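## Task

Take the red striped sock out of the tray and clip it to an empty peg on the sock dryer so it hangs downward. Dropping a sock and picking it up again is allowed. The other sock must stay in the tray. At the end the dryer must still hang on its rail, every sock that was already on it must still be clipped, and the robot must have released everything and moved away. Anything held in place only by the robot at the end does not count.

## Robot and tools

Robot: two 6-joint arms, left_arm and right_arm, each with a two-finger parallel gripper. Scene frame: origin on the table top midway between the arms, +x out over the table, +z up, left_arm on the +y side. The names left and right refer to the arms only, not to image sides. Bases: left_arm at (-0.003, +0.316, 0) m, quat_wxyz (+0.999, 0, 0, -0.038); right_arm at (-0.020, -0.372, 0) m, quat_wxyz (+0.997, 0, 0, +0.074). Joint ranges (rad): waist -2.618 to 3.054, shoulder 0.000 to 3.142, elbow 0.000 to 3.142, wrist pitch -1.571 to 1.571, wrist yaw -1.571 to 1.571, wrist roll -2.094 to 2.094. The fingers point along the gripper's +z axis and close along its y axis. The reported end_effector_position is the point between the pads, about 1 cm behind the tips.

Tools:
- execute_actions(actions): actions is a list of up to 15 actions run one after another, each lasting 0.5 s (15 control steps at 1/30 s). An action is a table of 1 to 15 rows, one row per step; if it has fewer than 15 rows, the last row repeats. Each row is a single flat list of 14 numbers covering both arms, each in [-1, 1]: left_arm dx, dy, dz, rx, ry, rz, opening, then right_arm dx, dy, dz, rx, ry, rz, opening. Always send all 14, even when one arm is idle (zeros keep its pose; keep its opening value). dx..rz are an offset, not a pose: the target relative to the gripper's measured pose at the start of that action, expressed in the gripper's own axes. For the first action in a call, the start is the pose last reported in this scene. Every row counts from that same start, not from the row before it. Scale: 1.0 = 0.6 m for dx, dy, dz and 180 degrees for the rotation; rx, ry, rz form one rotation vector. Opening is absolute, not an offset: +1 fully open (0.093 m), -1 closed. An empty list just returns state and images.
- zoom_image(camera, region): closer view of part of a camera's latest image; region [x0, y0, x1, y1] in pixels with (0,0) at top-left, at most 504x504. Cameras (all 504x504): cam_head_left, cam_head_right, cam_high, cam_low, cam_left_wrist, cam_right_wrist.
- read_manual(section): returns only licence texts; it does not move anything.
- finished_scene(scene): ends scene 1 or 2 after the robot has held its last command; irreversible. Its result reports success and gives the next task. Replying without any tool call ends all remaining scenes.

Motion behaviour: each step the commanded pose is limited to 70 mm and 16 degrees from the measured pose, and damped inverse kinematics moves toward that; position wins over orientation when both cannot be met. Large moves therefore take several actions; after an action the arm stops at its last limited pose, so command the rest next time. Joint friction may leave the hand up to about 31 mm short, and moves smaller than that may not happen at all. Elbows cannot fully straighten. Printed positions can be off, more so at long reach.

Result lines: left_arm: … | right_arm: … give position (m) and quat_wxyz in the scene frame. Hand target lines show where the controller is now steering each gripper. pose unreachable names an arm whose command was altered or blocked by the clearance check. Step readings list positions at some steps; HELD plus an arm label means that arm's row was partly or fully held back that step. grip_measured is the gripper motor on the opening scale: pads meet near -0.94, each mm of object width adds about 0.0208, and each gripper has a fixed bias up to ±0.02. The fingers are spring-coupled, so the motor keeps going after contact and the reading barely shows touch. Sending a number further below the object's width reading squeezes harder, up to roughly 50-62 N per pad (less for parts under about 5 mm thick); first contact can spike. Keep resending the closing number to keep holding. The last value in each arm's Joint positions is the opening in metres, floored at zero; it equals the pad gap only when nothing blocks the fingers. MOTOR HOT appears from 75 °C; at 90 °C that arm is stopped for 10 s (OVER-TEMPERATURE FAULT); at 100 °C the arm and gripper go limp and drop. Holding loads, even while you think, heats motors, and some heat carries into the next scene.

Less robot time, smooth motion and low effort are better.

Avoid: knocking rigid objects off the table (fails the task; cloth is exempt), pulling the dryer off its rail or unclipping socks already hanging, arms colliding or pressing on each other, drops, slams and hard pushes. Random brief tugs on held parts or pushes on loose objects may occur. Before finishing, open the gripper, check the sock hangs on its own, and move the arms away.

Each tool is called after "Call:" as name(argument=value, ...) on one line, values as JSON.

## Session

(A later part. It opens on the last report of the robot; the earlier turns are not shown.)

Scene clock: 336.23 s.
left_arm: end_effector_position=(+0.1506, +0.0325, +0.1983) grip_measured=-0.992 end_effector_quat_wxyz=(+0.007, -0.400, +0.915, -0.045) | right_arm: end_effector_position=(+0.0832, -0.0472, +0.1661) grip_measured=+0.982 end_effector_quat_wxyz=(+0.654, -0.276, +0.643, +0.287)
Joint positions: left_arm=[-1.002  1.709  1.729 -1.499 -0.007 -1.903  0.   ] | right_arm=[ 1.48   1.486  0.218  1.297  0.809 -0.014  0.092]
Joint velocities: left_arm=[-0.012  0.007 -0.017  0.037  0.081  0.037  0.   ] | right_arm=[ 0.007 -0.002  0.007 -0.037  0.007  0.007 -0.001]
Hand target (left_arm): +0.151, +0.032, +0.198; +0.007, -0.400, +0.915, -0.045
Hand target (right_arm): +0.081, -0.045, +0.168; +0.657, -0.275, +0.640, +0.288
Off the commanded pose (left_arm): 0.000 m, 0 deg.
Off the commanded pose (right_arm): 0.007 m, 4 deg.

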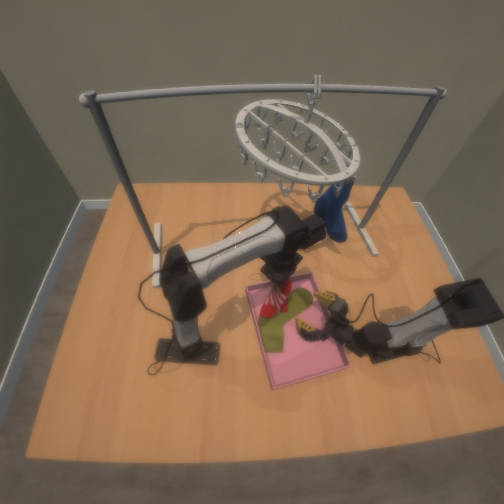

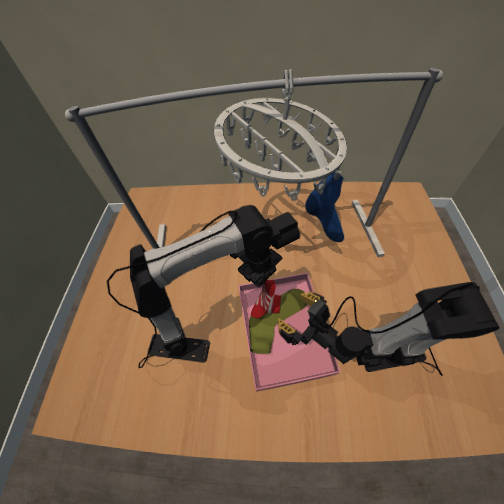

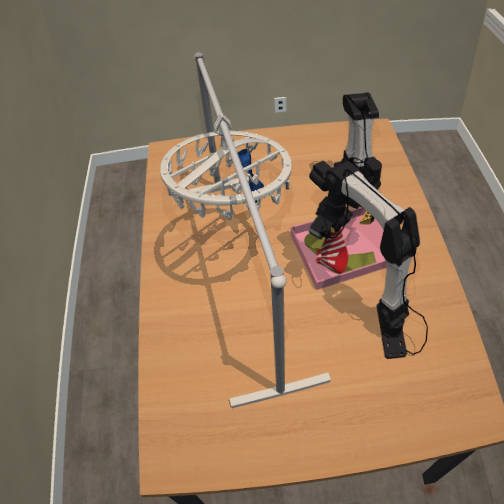

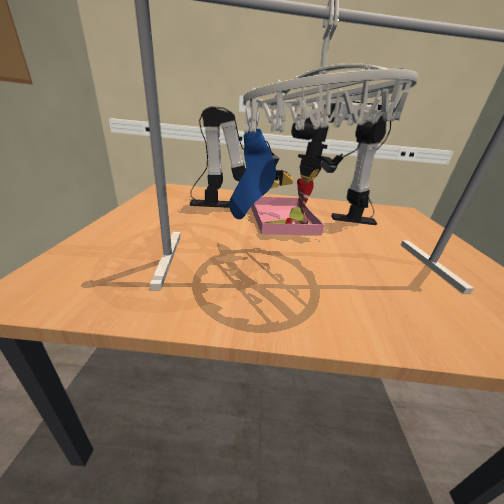

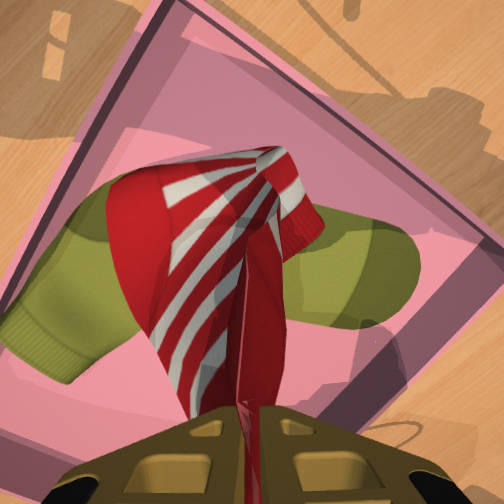

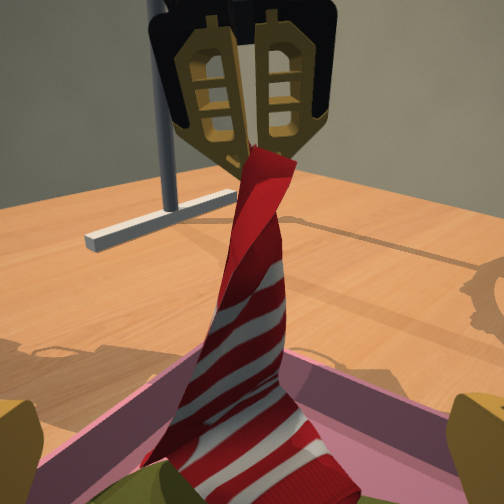

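Call:
zoom_image(camera="cam_right_wrist", region=[150, 60, 370, 320])

Call:
zoom_image(camera="cam_high", region=[280, 180, 400, 290])

Call:
zoom_image(camera="cam_low", region=[250, 130, 370, 240])

Call:
zoom_image(camera="cam_head_left", region=[230, 240, 360, 360])

Region (150, 60, 370, 320) of cam_right_wrist's 504x504 image, scaled by 1.938, with more detail than that image has; it fills the left 426 columns of this view, and the rest is white.

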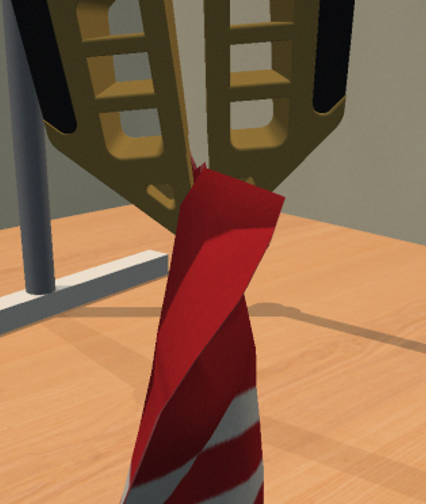

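Region (280, 180, 400, 290) of cam_high's 504x504 image, scaled by 4.200, with more detail than that image has; it fills the top 462 rows of this view, and the rest is white.

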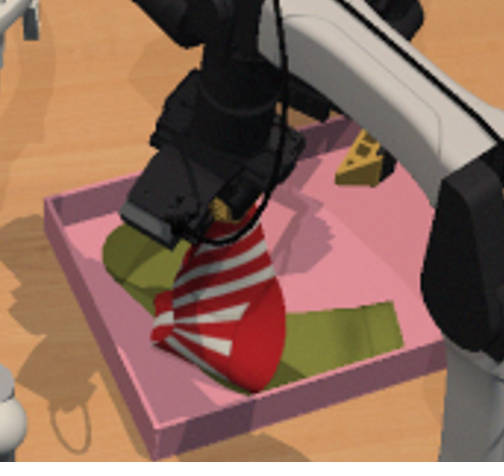

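Region (250, 130, 370, 240) of cam_low's 504x504 image, scaled by 4.200, with more detail than that image has; it fills the top 462 rows of this view, and the rest is white.

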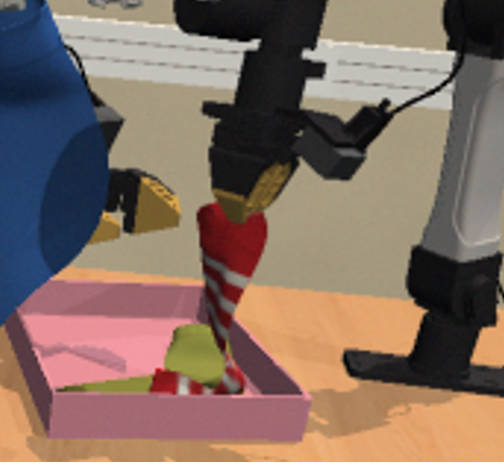

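Region (230, 240, 360, 360) of cam_head_left's 504x504 image, scaled by 3.877, with more detail than that image has; it fills the top 465 rows of this view, and the rest is white.

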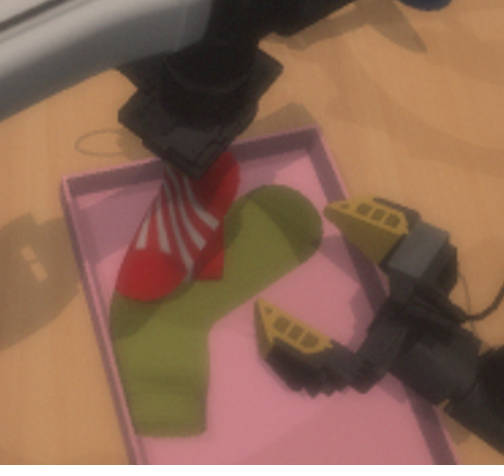

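Call:
execute_actions(actions=[[[0,0,0,0,0,0,-1,0,0,0.015,0,0,0,1],[0,0,0,0,0,0,-1,0,0,0.03,0,0,0,1],[0,0,0,0,0,0,-1,0,0,0.048,0,0,0,1],[0,0,0,0,0,0,-1,0,0,0.066,0,0,0,0.9],[0,0,0,0,0,0,-1,0,0,0.084,0,0,0,0.8],[0,0,0,0,0,0,-1,0,0,0.102,0,0,0,0.7],[0,0,0,0,0,0,-1,0,0,0.12,0,0,0,0.6],[0,0,0,0,0,0,-1,0,0,0.136,0,0,0,0.5],[0,0,0,0,0,0,-1,0,0,0.15,0,0,0,0.5],[0,0,0,0,0,0,-1,0,0,0.161,0,0,0,0.5],[0,0,0,0,0,0,-1,0,0,0.169,0,0,0,0.5],[0,0,0,0,0,0,-1,0,0,0.175,0,0,0,0.5]]])

Scene clock: 355.60 s.
left_arm: end_effector_position=(+0.1506, +0.0325, +0.1983) grip_measured=-0.992 end_effector_quat_wxyz=(+0.007, -0.400, +0.915, -0.045) | right_arm: end_effector_position=(+0.1543, +0.0187, +0.1717) grip_measured=+0.503 end_effector_quat_wxyz=(+0.664, -0.262, +0.643, +0.277)
Joint positions: left_arm=[-1.002  1.709  1.729 -1.499 -0.007 -1.903  0.   ] | right_arm=[ 1.223  1.743  0.512  1.273  0.589 -0.015  0.069]
Joint velocities: left_arm=[ 0.007  0.007  0.002 -0.022  0.007  0.051  0.   ] | right_arm=[-0.027  0.105  0.149 -0.081 -0.256 -0.007  0.001]
Hand target (left_arm): +0.151, +0.032, +0.198; +0.007, -0.400, +0.915, -0.045
Hand target (right_arm): +0.153, +0.029, +0.169; +0.655, -0.276, +0.642, +0.286
Off the commanded pose (left_arm): 0.000 m, 0 deg.
Off the commanded pose (right_arm): 0.011 m, 2 deg.
Step readings (end_effector_position):
0: left_arm (+0.1506, +0.0325, +0.1983) | right_arm (+0.0833, -0.0473, +0.1669)
1: left_arm (+0.1506, +0.0325, +0.1983) | right_arm (+0.0838, -0.0471, +0.1666)
2: left_arm (+0.1506, +0.0325, +0.1983) | right_arm (+0.0864, -0.0464, +0.1661)
4: left_arm (+0.1506, +0.0325, +0.1983) | right_arm (+0.0981, -0.0410, +0.1655)
8: left_arm (+0.1506, +0.0325, +0.1983) | right_arm (+0.1279, -0.0177, +0.1691)
15: end_effector_position above

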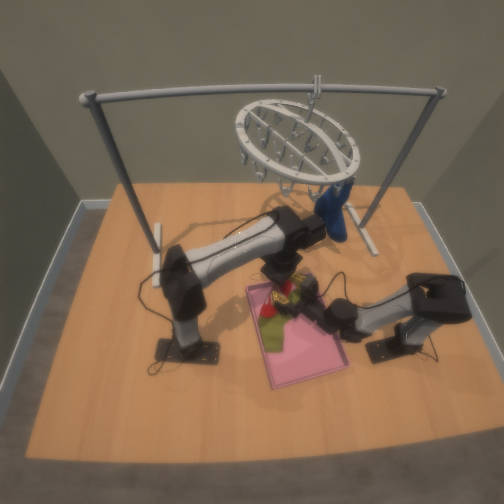

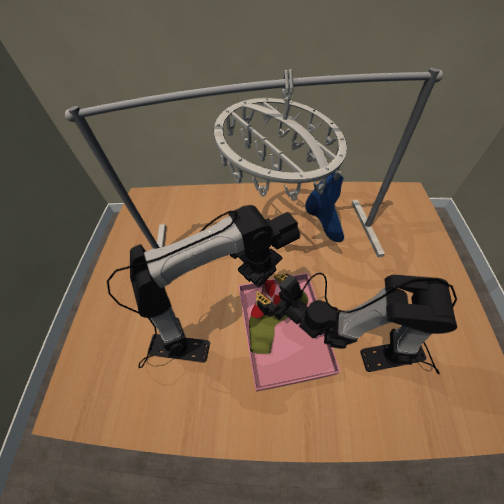

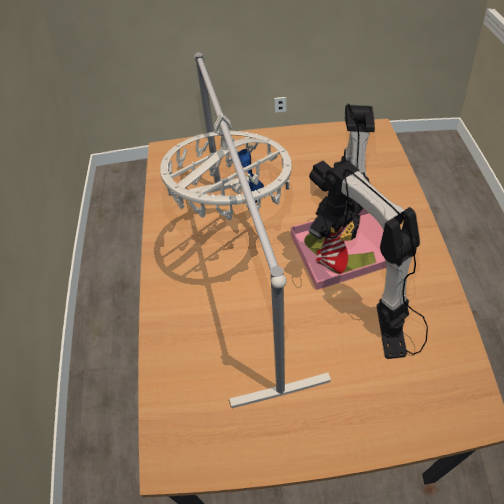

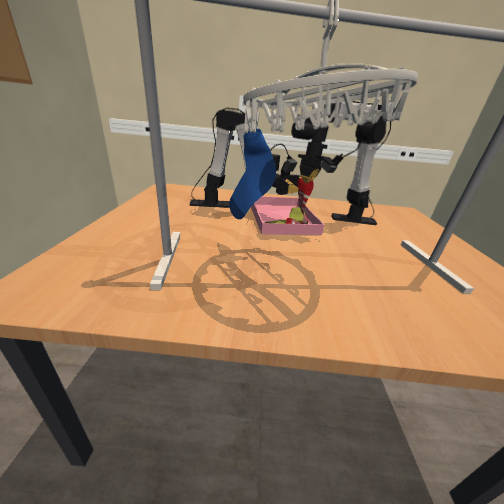

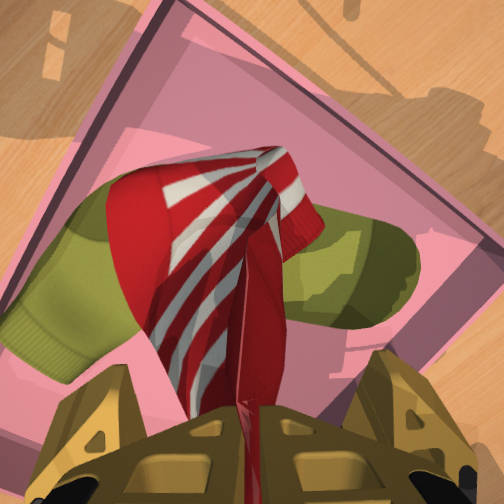

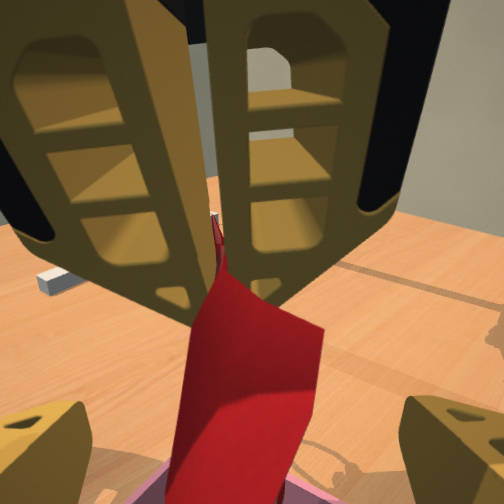

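Call:
execute_actions(actions=[])

Scene clock: 358.13 s.
left_arm: end_effector_position=(+0.1506, +0.0325, +0.1983) grip_measured=-0.992 end_effector_quat_wxyz=(+0.007, -0.400, +0.915, -0.045) | right_arm: end_effector_position=(+0.1505, +0.0240, +0.1698) grip_measured=+0.503 end_effector_quat_wxyz=(+0.658, -0.276, +0.640, +0.286)
Joint positions: left_arm=[-1.002  1.709  1.729 -1.499 -0.007 -1.903  0.   ] | right_arm=[ 1.222  1.747  0.517  1.264  0.553 -0.015  0.069]
Joint velocities: left_arm=[ 0.002  0.007  0.002 -0.037 -0.037  0.051  0.   ] | right_arm=[-0.037 -0.007  0.012 -0.022  0.066 -0.081 -0.002]
Hand target (left_arm): +0.151, +0.032, +0.198; +0.007, -0.400, +0.915, -0.045
Hand target (right_arm): +0.154, +0.029, +0.169; +0.655, -0.276, +0.642, +0.286
Off the commanded pose (left_arm): 0.000 m, 0 deg.
Off the commanded pose (right_arm): 0.007 m, 1 deg.

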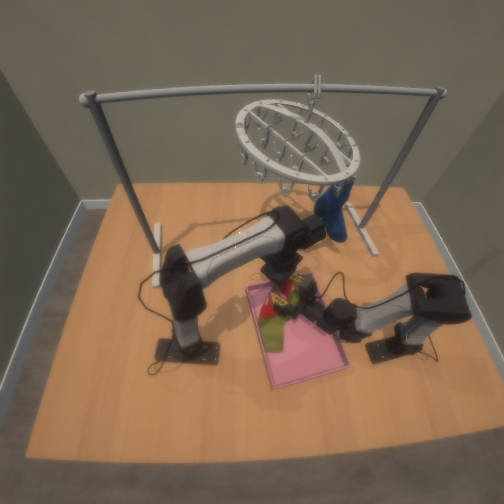

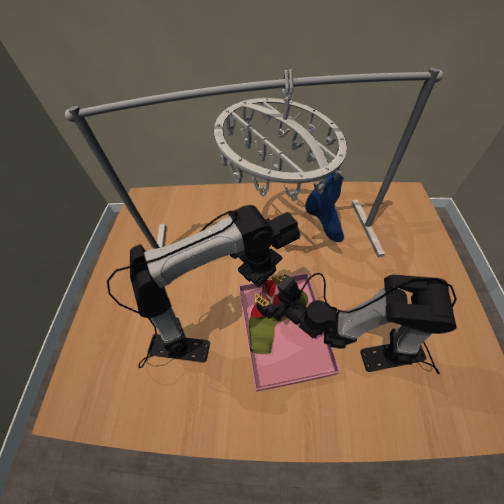

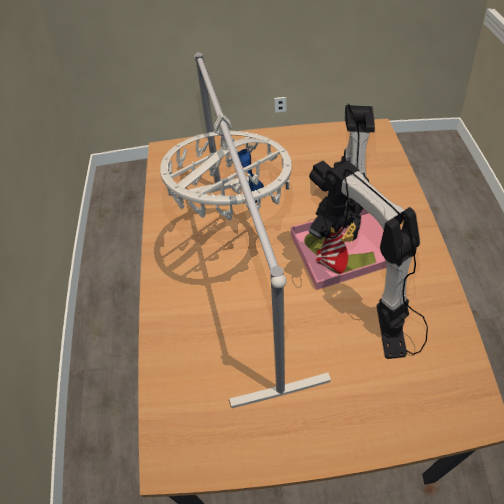

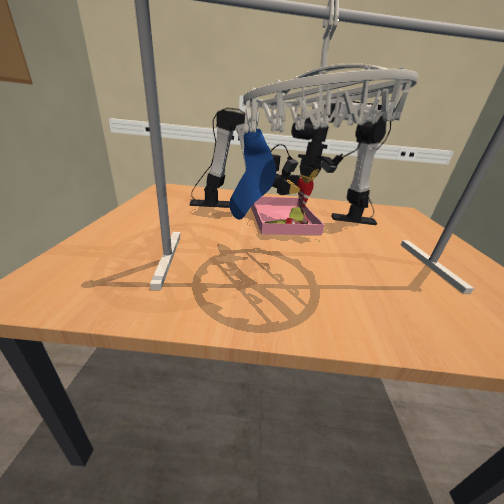

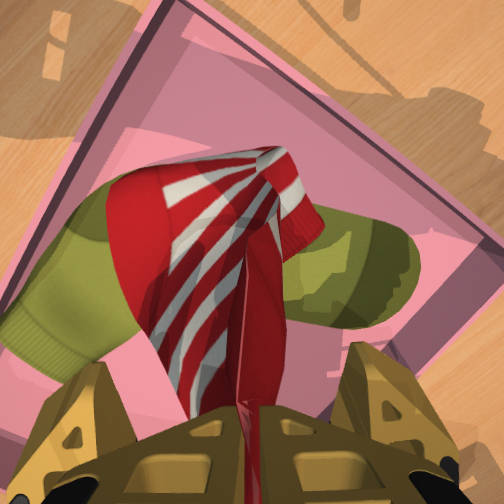

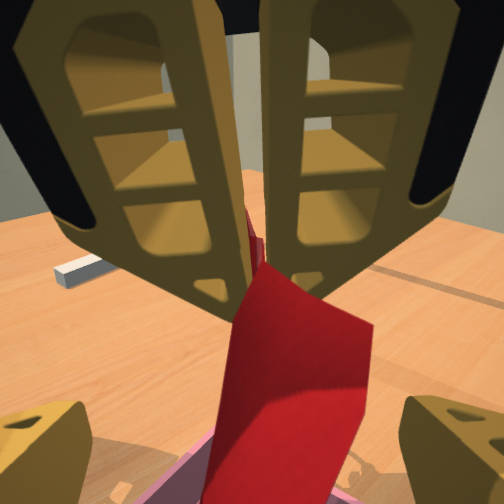

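Call:
execute_actions(actions=[[[0,0,0,0,0,0,-1,0,0,0.005,0,0,0,0.35],[0,0,0,0,0,0,-1,0,0,0.005,0,0,0,0.2],[0,0,0,0,0,0,-1,0,0,0.005,0,0,0,0.05],[0,0,0,0,0,0,-1,0,0,0.005,0,0,0,-0.1],[0,0,0,0,0,0,-1,0,0,0.005,0,0,0,-0.25],[0,0,0,0,0,0,-1,0,0,0.005,0,0,0,-0.4],[0,0,0,0,0,0,-1,0,0,0.005,0,0,0,-0.52],[0,0,0,0,0,0,-1,0,0,0.005,0,0,0,-0.64],[0,0,0,0,0,0,-1,0,0,0.005,0,0,0,-0.74],[0,0,0,0,0,0,-1,0,0,0.005,0,0,0,-0.82],[0,0,0,0,0,0,-1,0,0,0.005,0,0,0,-0.9],[0,0,0,0,0,0,-1,0,0,0.005,0,0,0,-0.96],[0,0,0,0,0,0,-1,0,0,0.005,0,0,0,-1]]])

Scene clock: 362.70 s.
left_arm: end_effector_position=(+0.1506, +0.0325, +0.1983) grip_measured=-0.992 end_effector_quat_wxyz=(+0.007, -0.400, +0.915, -0.045) | right_arm: end_effector_position=(+0.1505, +0.0240, +0.1698) grip_measured=-1.000 end_effector_quat_wxyz=(+0.658, -0.276, +0.640, +0.286)
Joint positions: left_arm=[-1.002  1.709  1.729 -1.499 -0.007 -1.903  0.   ] | right_arm=[ 1.222  1.747  0.517  1.264  0.553 -0.015  0.   ]
Joint velocities: left_arm=[ 0.007 -0.007 -0.027 -0.051  0.007 -0.007  0.   ] | right_arm=[ 0.002 -0.012 -0.002 -0.081  0.022  0.007  0.   ]
Hand target (left_arm): +0.151, +0.032, +0.198; +0.007, -0.400, +0.915, -0.045
Hand target (right_arm): +0.153, +0.026, +0.170; +0.658, -0.276, +0.640, +0.286
Off the commanded pose (left_arm): 0.000 m, 0 deg.
Off the commanded pose (right_arm): 0.003 m, 0 deg.
Step readings (end_effector_position):
0: left_arm (+0.1506, +0.0325, +0.1983) | right_arm (+0.1505, +0.0240, +0.1698)
1: left_arm (+0.1506, +0.0325, +0.1983) | right_arm (+0.1505, +0.0240, +0.1698)
2: left_arm (+0.1506, +0.0325, +0.1983) | right_arm (+0.1505, +0.0240, +0.1698)
4: left_arm (+0.1506, +0.0325, +0.1983) | right_arm (+0.1505, +0.0240, +0.1698)
8: left_arm (+0.1506, +0.0325, +0.1983) | right_arm (+0.1505, +0.0240, +0.1698)
15: end_effector_position above

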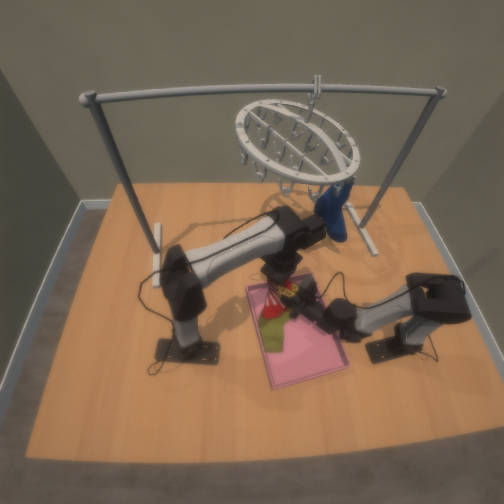

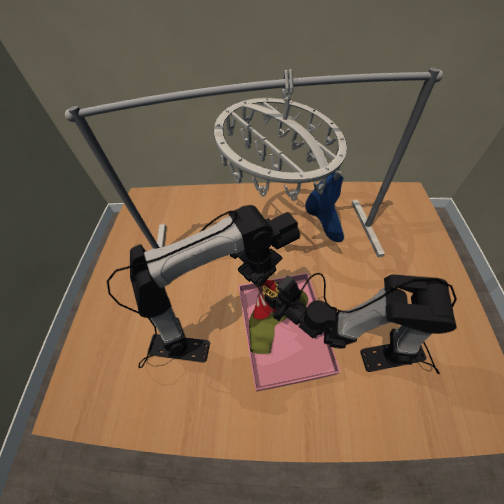

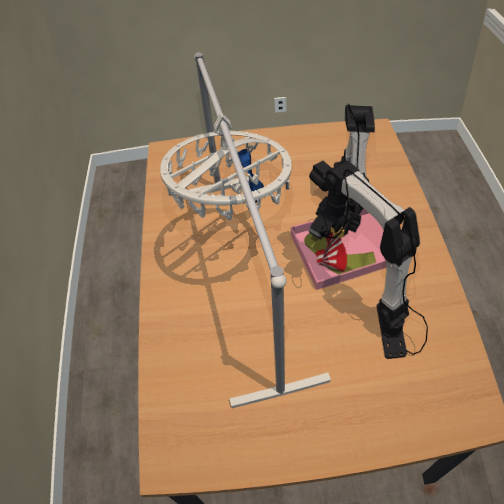

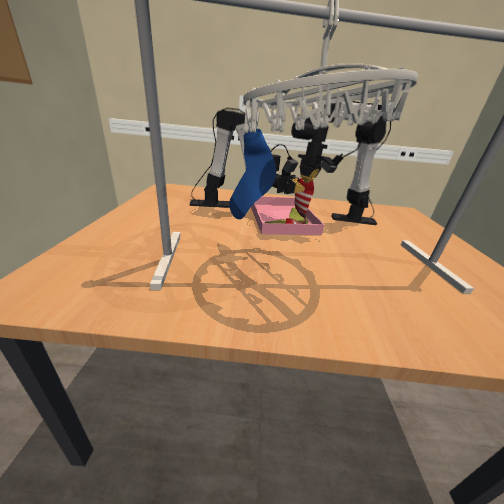

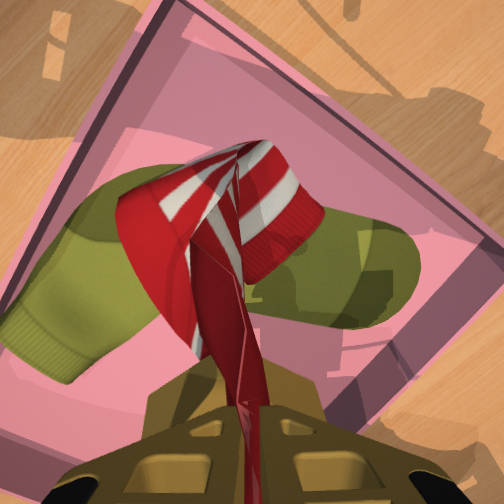

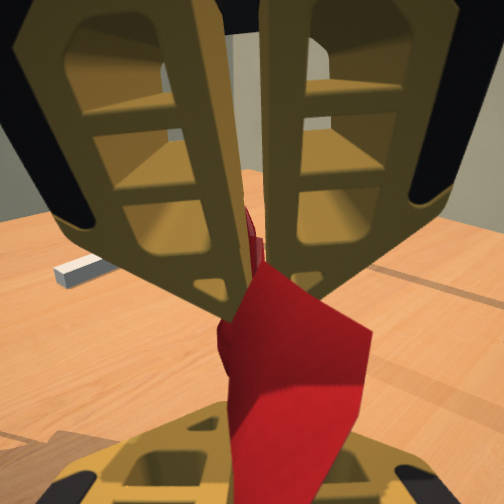

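Call:
execute_actions(actions=[[[0,0,0,0,0,0,-0.9,0,0,0,0,0,0,-1],[0,0,0,0,0,0,-0.8,0,0,0,0,0,0,-1],[0,0,0,0,0,0,-0.65,0,0,0,0,0,0,-1],[0,0,0,0,0,0,-0.5,0,0,0,0,0,0,-1],[0,0,-0.01,0,0,0,-0.3,0,0,0,0,0,0,-1],[0,0,-0.025,0,0,0,-0.1,0,0,0,0,0,0,-1],[-0.005,0,-0.04,0,0,0,0.1,0,0,0,0,0,0,-1],[-0.01,0,-0.055,0,0,0,0.2,0,0,0,0,0,0,-1],[-0.02,0,-0.07,0,0,0,0.2,0,0,0,0,0,0,-1],[-0.03,0,-0.082,0,0,0,0.2,0,0,0,0,0,0,-1],[-0.04,0,-0.092,0,0,0,0.2,0,0,0,0,0,0,-1],[-0.05,0,-0.1,0,0,0,0.2,0,0,0,0,0,0,-1]]])

Scene clock: 366.43 s.
left_arm: end_effector_position=(+0.1674, +0.0548, +0.2441) grip_measured=+0.198 end_effector_quat_wxyz=(+0.018, -0.410, +0.906, -0.103) | right_arm: end_effector_position=(+0.1505, +0.0240, +0.1698) grip_measured=-1.000 end_effector_quat_wxyz=(+0.658, -0.276, +0.640, +0.286)
Joint positions: left_arm=[-0.918  1.615  1.8   -1.547 -0.004 -1.845  0.055] | right_arm=[ 1.222  1.747  0.517  1.264  0.553 -0.015  0.   ]
Joint velocities: left_arm=[ 0.193 -0.31   0.188 -0.11  -0.051  0.183 -0.003] | right_arm=[ 0.012  0.007 -0.007  0.022 -0.037  0.051  0.   ]
Hand target (left_arm): +0.167, +0.058, +0.257; +0.020, -0.398, +0.910, -0.117
Hand target (right_arm): +0.151, +0.024, +0.170; +0.658, -0.276, +0.640, +0.286
Off the commanded pose (left_arm): 0.014 m, 7 deg.
Off the commanded pose (right_arm): 0.000 m, 0 deg.
joint sent to its limit (left arm) — the command would take joint 4 (wrist pitch) past its lower limit, so that joint was sent only as far as its limit.
Step readings (end_effector_position):
0: left_arm (+0.1506, +0.0325, +0.1983) | right_arm (+0.1505, +0.0240, +0.1698)
1: left_arm (+0.1506, +0.0325, +0.1983) | right_arm (+0.1505, +0.0240, +0.1698)
2: left_arm (+0.1506, +0.0325, +0.1983) | right_arm (+0.1505, +0.0240, +0.1698)
4: left_arm (+0.1506, +0.0325, +0.1983) | right_arm (+0.1505, +0.0240, +0.1698)
8: left_arm (+0.1501, +0.0336, +0.2055) | right_arm (+0.1505, +0.0240, +0.1698)
15: end_effector_position above

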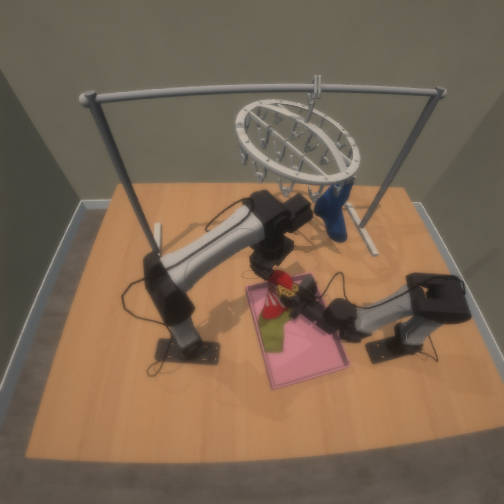

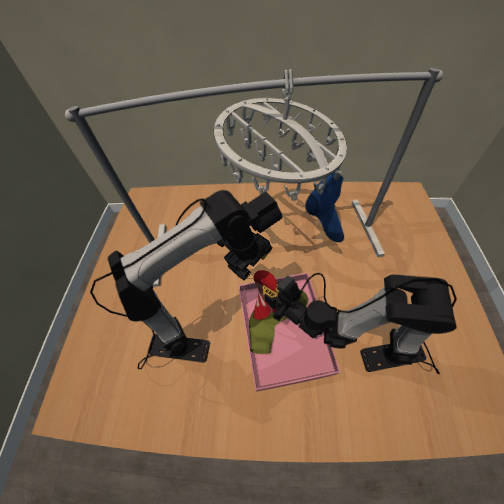

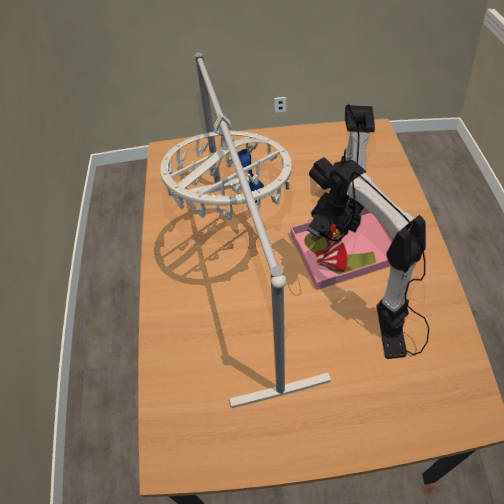

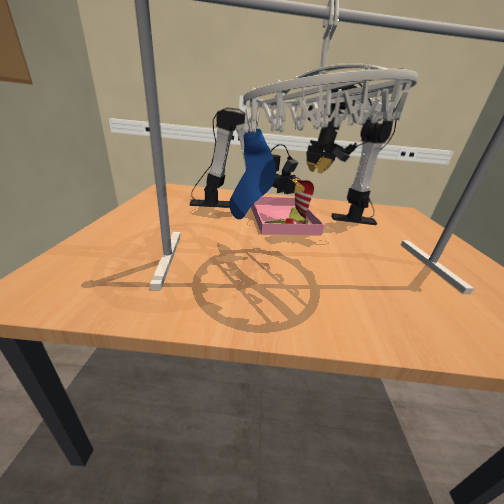

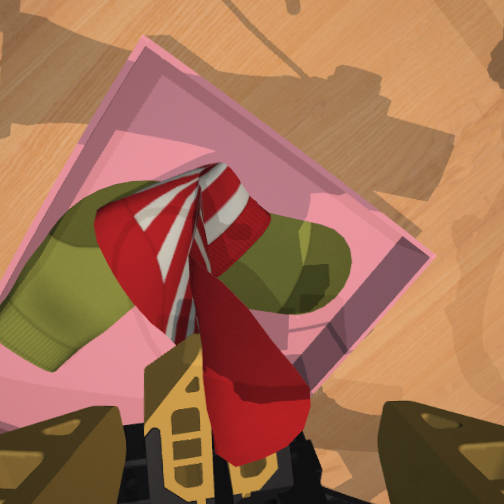

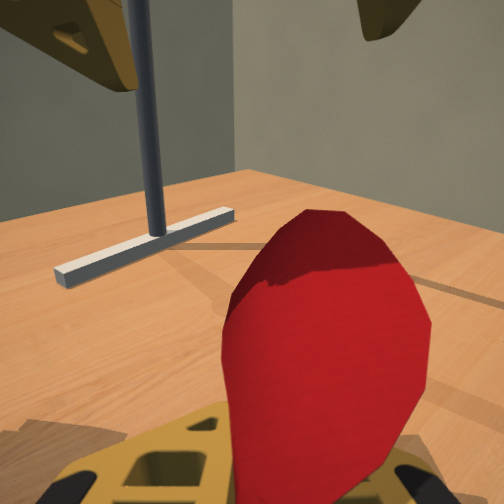

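Call:
execute_actions(actions=[[[-0.004,0.019,-0.003,0,0,0.05,0.3,-0.008,0,-0.013,-0.013,-0.006,0.002,-1],[-0.009,0.037,-0.007,0,0,0.1,0.4,-0.02,-0.001,-0.026,-0.026,-0.012,0.004,-1],[-0.013,0.056,-0.01,0,0,0.15,0.5,-0.036,-0.002,-0.039,-0.039,-0.018,0.005,-1],[-0.018,0.074,-0.014,0,0,0.2,0.6,-0.054,-0.003,-0.051,-0.052,-0.024,0.007,-1],[-0.022,0.093,-0.017,0,0,0.25,0.6,-0.072,-0.004,-0.064,-0.065,-0.03,0.009,-1],[-0.026,0.112,-0.02,0,0,0.3,0.6,-0.09,-0.005,-0.077,-0.078,-0.036,0.011,-1],[-0.031,0.13,-0.024,0,0,0.35,0.6,-0.108,-0.006,-0.09,-0.091,-0.042,0.013,-1],[-0.035,0.149,-0.027,0,0,0.4,0.6,-0.125,-0.007,-0.103,-0.104,-0.048,0.014,-1],[-0.04,0.167,-0.031,0,0,0.45,0.6,-0.141,-0.008,-0.116,-0.116,-0.054,0.016,-1],[-0.044,0.186,-0.034,0,0,0.5,0.6,-0.157,-0.008,-0.128,-0.129,-0.06,0.018,-1],[-0.044,0.186,-0.034,0,0,0.55,0.6,-0.173,-0.009,-0.141,-0.142,-0.066,0.02,-1],[-0.044,0.186,-0.034,0,0,0.59,0.6,-0.188,-0.01,-0.154,-0.1553,-0.0725,0.0217,-1]]])

Scene clock: 431.90 s.
left_arm: end_effector_position=(+0.1044, +0.1447, +0.2497) grip_measured=+0.599 end_effector_quat_wxyz=(+0.077, -0.071, +0.987, -0.124) | right_arm: end_effector_position=(+0.1056, -0.0599, +0.3047) grip_measured=-1.000 end_effector_quat_wxyz=(+0.692, -0.295, +0.470, +0.462)
Joint positions: left_arm=[-0.956  1.158  1.443 -1.564 -0.025 -1.172  0.074] | right_arm=[1.072 1.105 0.287 1.212 0.066 0.001 0.   ]
Joint velocities: left_arm=[-0.042 -0.339 -0.046  0.007 -0.066  1.341  0.   ] | right_arm=[-0.344 -0.755 -0.002 -0.359 -0.989  0.198  0.   ]
Hand target (left_arm): +0.101, +0.150, +0.241; +0.086, +0.031, +0.991, -0.102
Hand target (right_arm): +0.091, -0.052, +0.278; +0.638, -0.355, +0.482, +0.483
Off the commanded pose (left_arm): 0.012 m, 66 deg; orientation clipped at the last step of the last action.
Off the commanded pose (right_arm): 0.031 m, 12 deg.
joint sent to its limit (left arm) — the command would take joint 4 (wrist pitch) past its lower limit, so that joint was sent only as far as its limit.
Step readings (end_effector_position):
0: left_arm (+0.1674, +0.0577, +0.2503) | right_arm (+0.1505, +0.0240, +0.1698)
1: left_arm (+0.1672, +0.0580, +0.2497) | right_arm (+0.1498, +0.0240, +0.1701)
2: left_arm (+0.1662, +0.0596, +0.2478) | right_arm (+0.1475, +0.0230, +0.1705)
4: left_arm (+0.1592, +0.0691, +0.2414) | right_arm (+0.1417, +0.0142, +0.1750)
8: left_arm (+0.1361, +0.1004, +0.2368) | right_arm (+0.1314, -0.0132, +0.2152)
15: end_effector_position above

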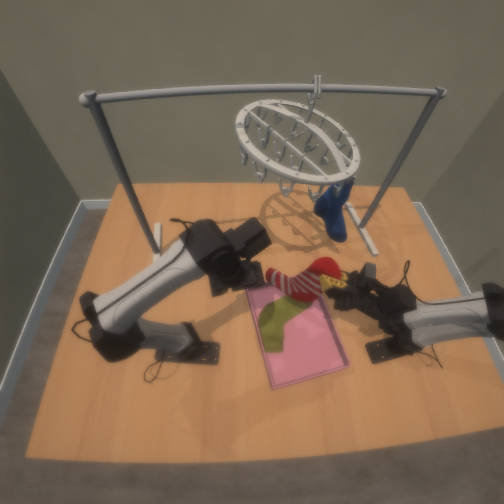

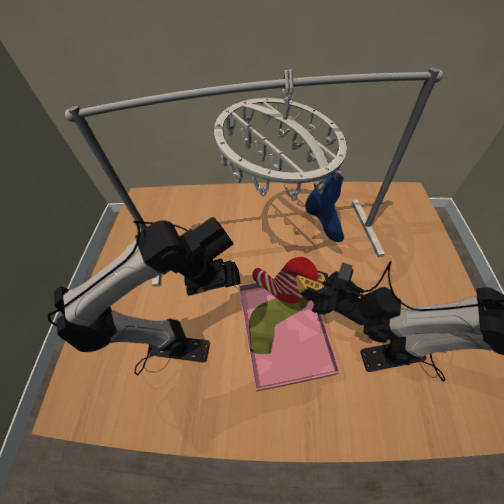

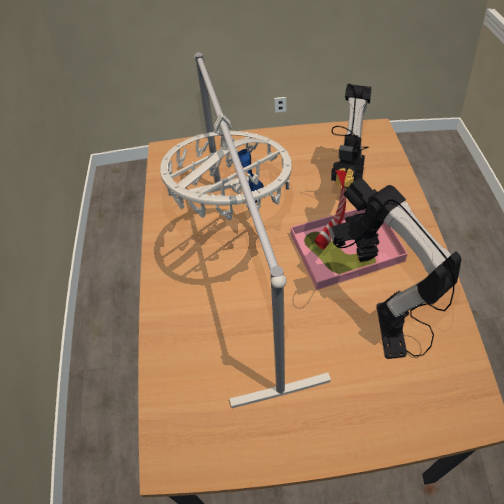

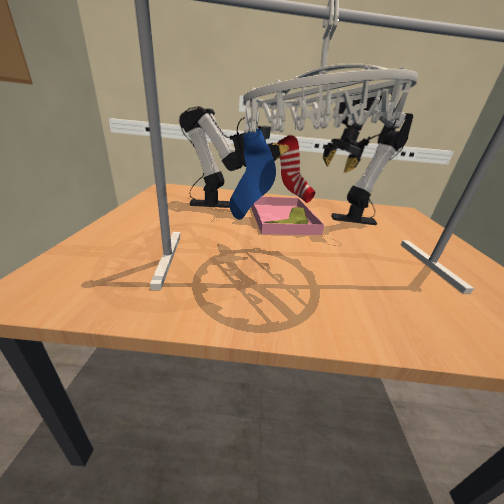

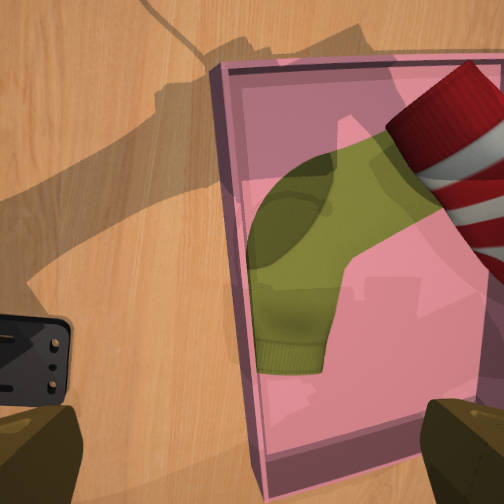

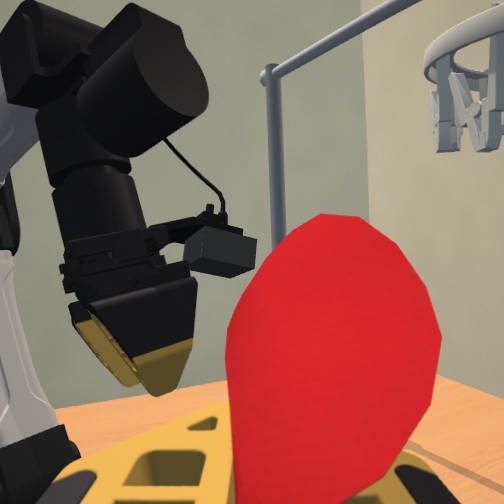

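Call:
execute_actions(actions=[])

Scene clock: 433.63 s.
left_arm: end_effector_position=(+0.1034, +0.1471, +0.2480) grip_measured=+0.599 end_effector_quat_wxyz=(+0.090, +0.024, +0.989, -0.114) | right_arm: end_effector_position=(+0.0895, -0.0502, +0.2898) grip_measured=-1.000 end_effector_quat_wxyz=(+0.647, -0.351, +0.471, +0.487)
Joint positions: left_arm=[-0.958  1.148  1.431 -1.564 -0.031 -0.981  0.074] | right_arm=[ 1.056  1.074  0.287  1.105 -0.077  0.03   0.   ]
Joint velocities: left_arm=[ 0.002 -0.002 -0.022 -0.007  0.007 -0.007  0.   ] | right_arm=[ 0.012 -0.002 -0.002 -0.007  0.022 -0.051  0.   ]
Hand target (left_arm): +0.101, +0.150, +0.241; +0.086, +0.031, +0.991, -0.102
Hand target (right_arm): +0.091, -0.052, +0.278; +0.639, -0.355, +0.482, +0.483
Off the commanded pose (left_arm): 0.009 m, 55 deg; orientation clipped at the last step of the last action.
Off the commanded pose (right_arm): 0.010 m, 3 deg.

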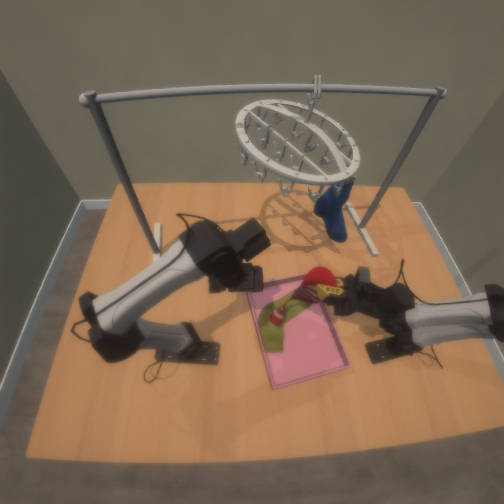

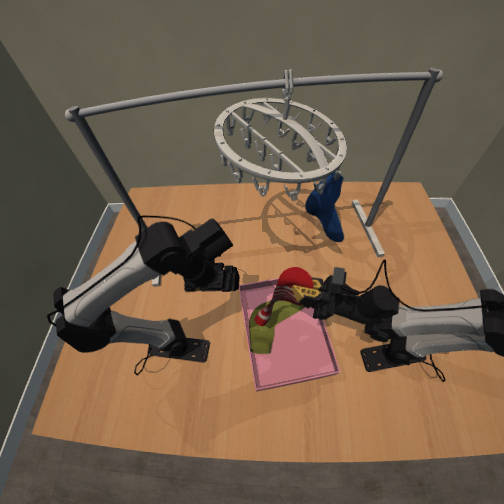

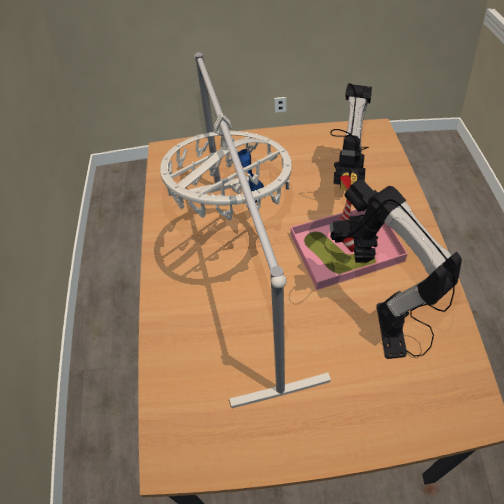

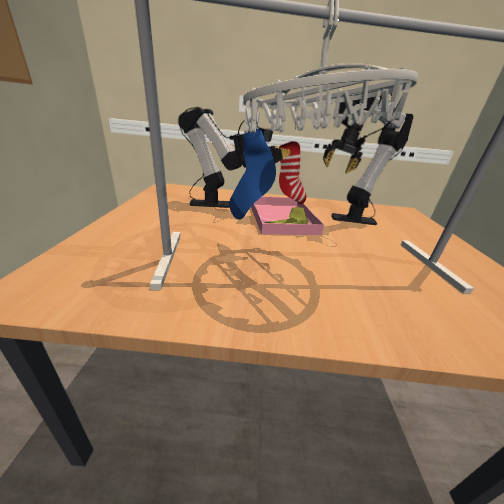

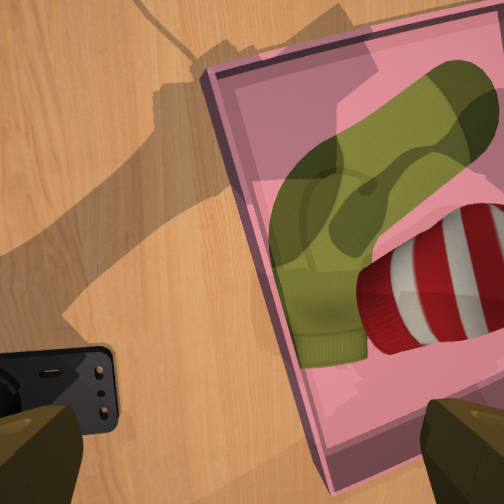

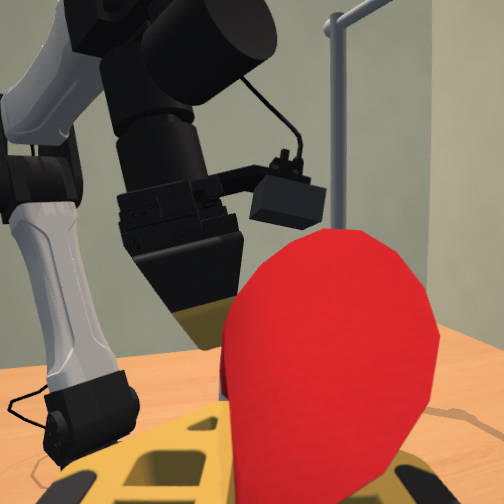

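Call:
zoom_image(camera="cam_low", region=[250, 120, 370, 220])

Call:
zoom_image(camera="cam_head_left", region=[250, 240, 390, 340])

Region (250, 120, 370, 220) of cam_low's 504x504 image, scaled by 4.200, with more detail than that image has.

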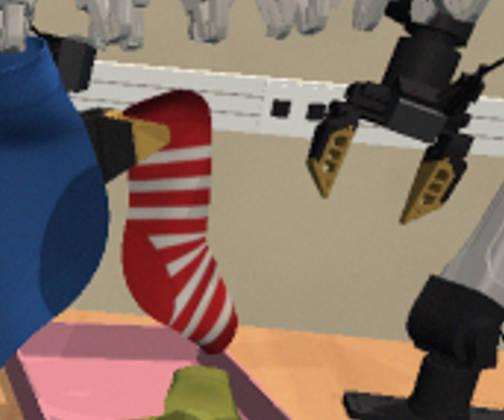

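Region (250, 240, 390, 340) of cam_head_left's 504x504 image, scaled by 3.600, with more detail than that image has; it fills the top 360 rows of this view, and the rest is white.

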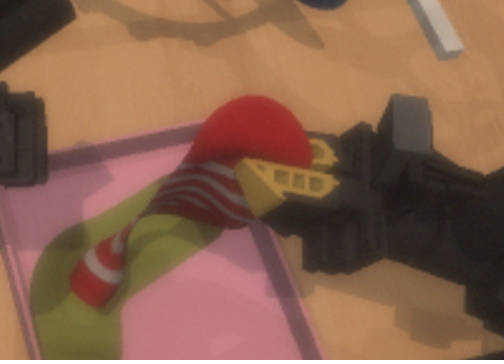

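Call:
execute_actions(actions=[[[0.009,-0.005,0.001,0.035,-0.03,0.036,0.6,-0.004,0.013,-0.007,-0.007,-0.004,0.003,-1],[0.018,-0.009,0.002,0.069,-0.06,0.073,0.6,-0.008,0.027,-0.013,-0.015,-0.008,0.006,-1],[0.027,-0.014,0.002,0.104,-0.089,0.109,0.6,-0.011,0.04,-0.02,-0.022,-0.011,0.008,-1],[0.035,-0.019,0.003,0.138,-0.119,0.145,0.6,-0.015,0.054,-0.026,-0.03,-0.015,0.011,-1],[0.044,-0.024,0.004,0.173,-0.149,0.182,0.6,-0.019,0.067,-0.033,-0.037,-0.019,0.014,-1],[0.053,-0.028,0.005,0.208,-0.178,0.218,0.6,-0.023,0.08,-0.039,-0.045,-0.023,0.017,-1],[0.062,-0.033,0.006,0.242,-0.208,0.254,0.6,-0.027,0.094,-0.046,-0.052,-0.027,0.019,-1],[0.071,-0.038,0.006,0.277,-0.238,0.291,0.6,-0.03,0.107,-0.052,-0.059,-0.03,0.022,-1],[0.08,-0.042,0.007,0.311,-0.268,0.327,0.6,-0.034,0.121,-0.059,-0.067,-0.034,0.025,-1],[0.0887,-0.047,0.008,0.346,-0.2974,0.3635,0.6,-0.038,0.134,-0.065,-0.0742,-0.0381,0.0276,-1]]])

Scene clock: 444.50 s.
left_arm: end_effector_position=(+0.0431, +0.1373, +0.2294) grip_measured=+0.599 end_effector_quat_wxyz=(+0.243, +0.314, +0.867, -0.301) | right_arm: end_effector_position=(+0.0019, -0.0636, +0.2982) grip_measured=-1.000 end_effector_quat_wxyz=(+0.599, -0.382, +0.393, +0.583)
Joint positions: left_arm=[-1.39   0.598  0.935 -1.126 -0.162 -0.706  0.074] | right_arm=[ 1.308  0.97   0.189  1.193 -0.079  0.036  0.   ]
Joint velocities: left_arm=[-0.066 -0.911 -0.852  0.945 -0.256  0.93   0.001] | right_arm=[ 0.046 -0.017 -0.007  0.139  0.066 -0.007  0.   ]
Hand target (left_arm): +0.048, +0.125, +0.242; +0.308, +0.353, +0.817, -0.335
Hand target (right_arm): +0.001, -0.071, +0.300; +0.606, -0.372, +0.387, +0.587
Off the commanded pose (left_arm): 0.021 m, 61 deg; orientation clipped at the last step of the last action.
Off the commanded pose (right_arm): 0.007 m, 2 deg.
Step readings (end_effector_position):
0: left_arm (+0.1034, +0.1471, +0.2480) | right_arm (+0.0895, -0.0502, +0.2898)
1: left_arm (+0.1036, +0.1458, +0.2474) | right_arm (+0.0889, -0.0500, +0.2898)
2: left_arm (+0.1007, +0.1439, +0.2448) | right_arm (+0.0867, -0.0495, +0.2903)
4: left_arm (+0.0864, +0.1458, +0.2394) | right_arm (+0.0756, -0.0501, +0.2917)
8: left_arm (+0.0597, +0.1456, +0.2394) | right_arm (+0.0414, -0.0557, +0.2935)
15: end_effector_position above

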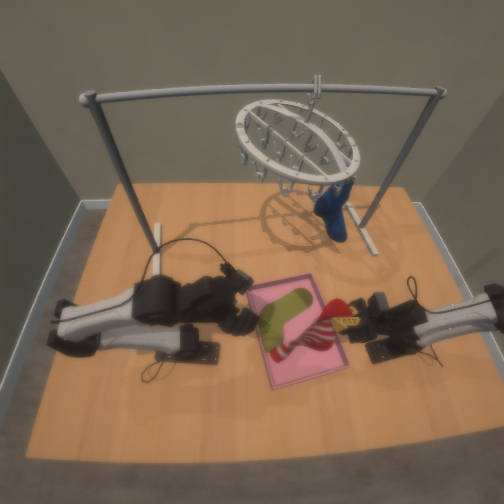

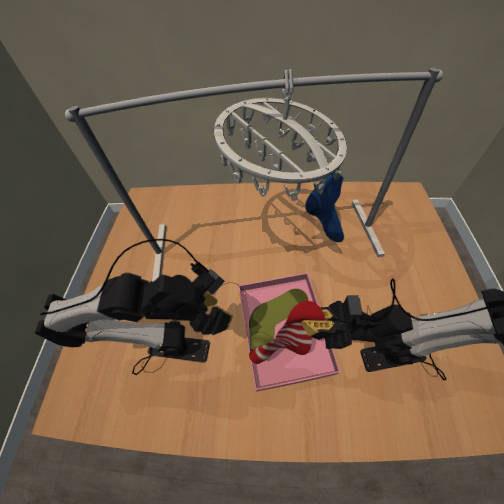

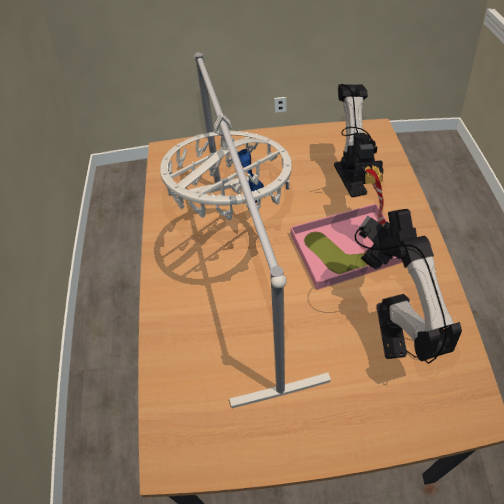

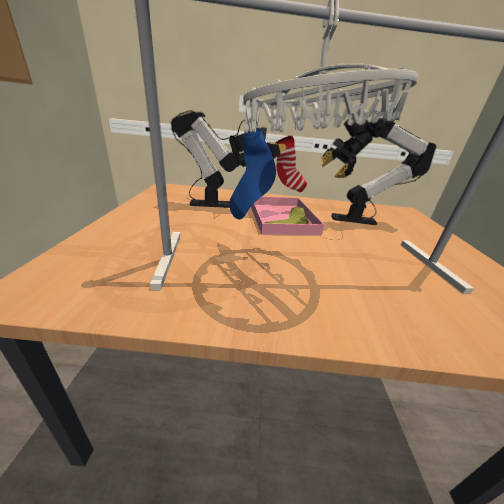

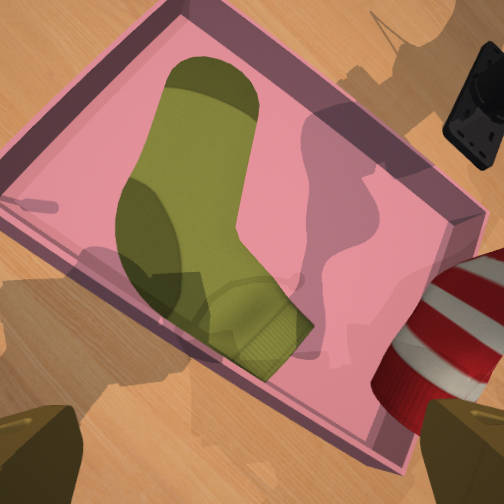

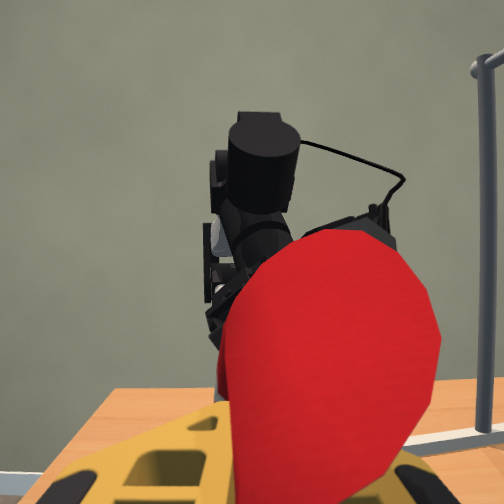

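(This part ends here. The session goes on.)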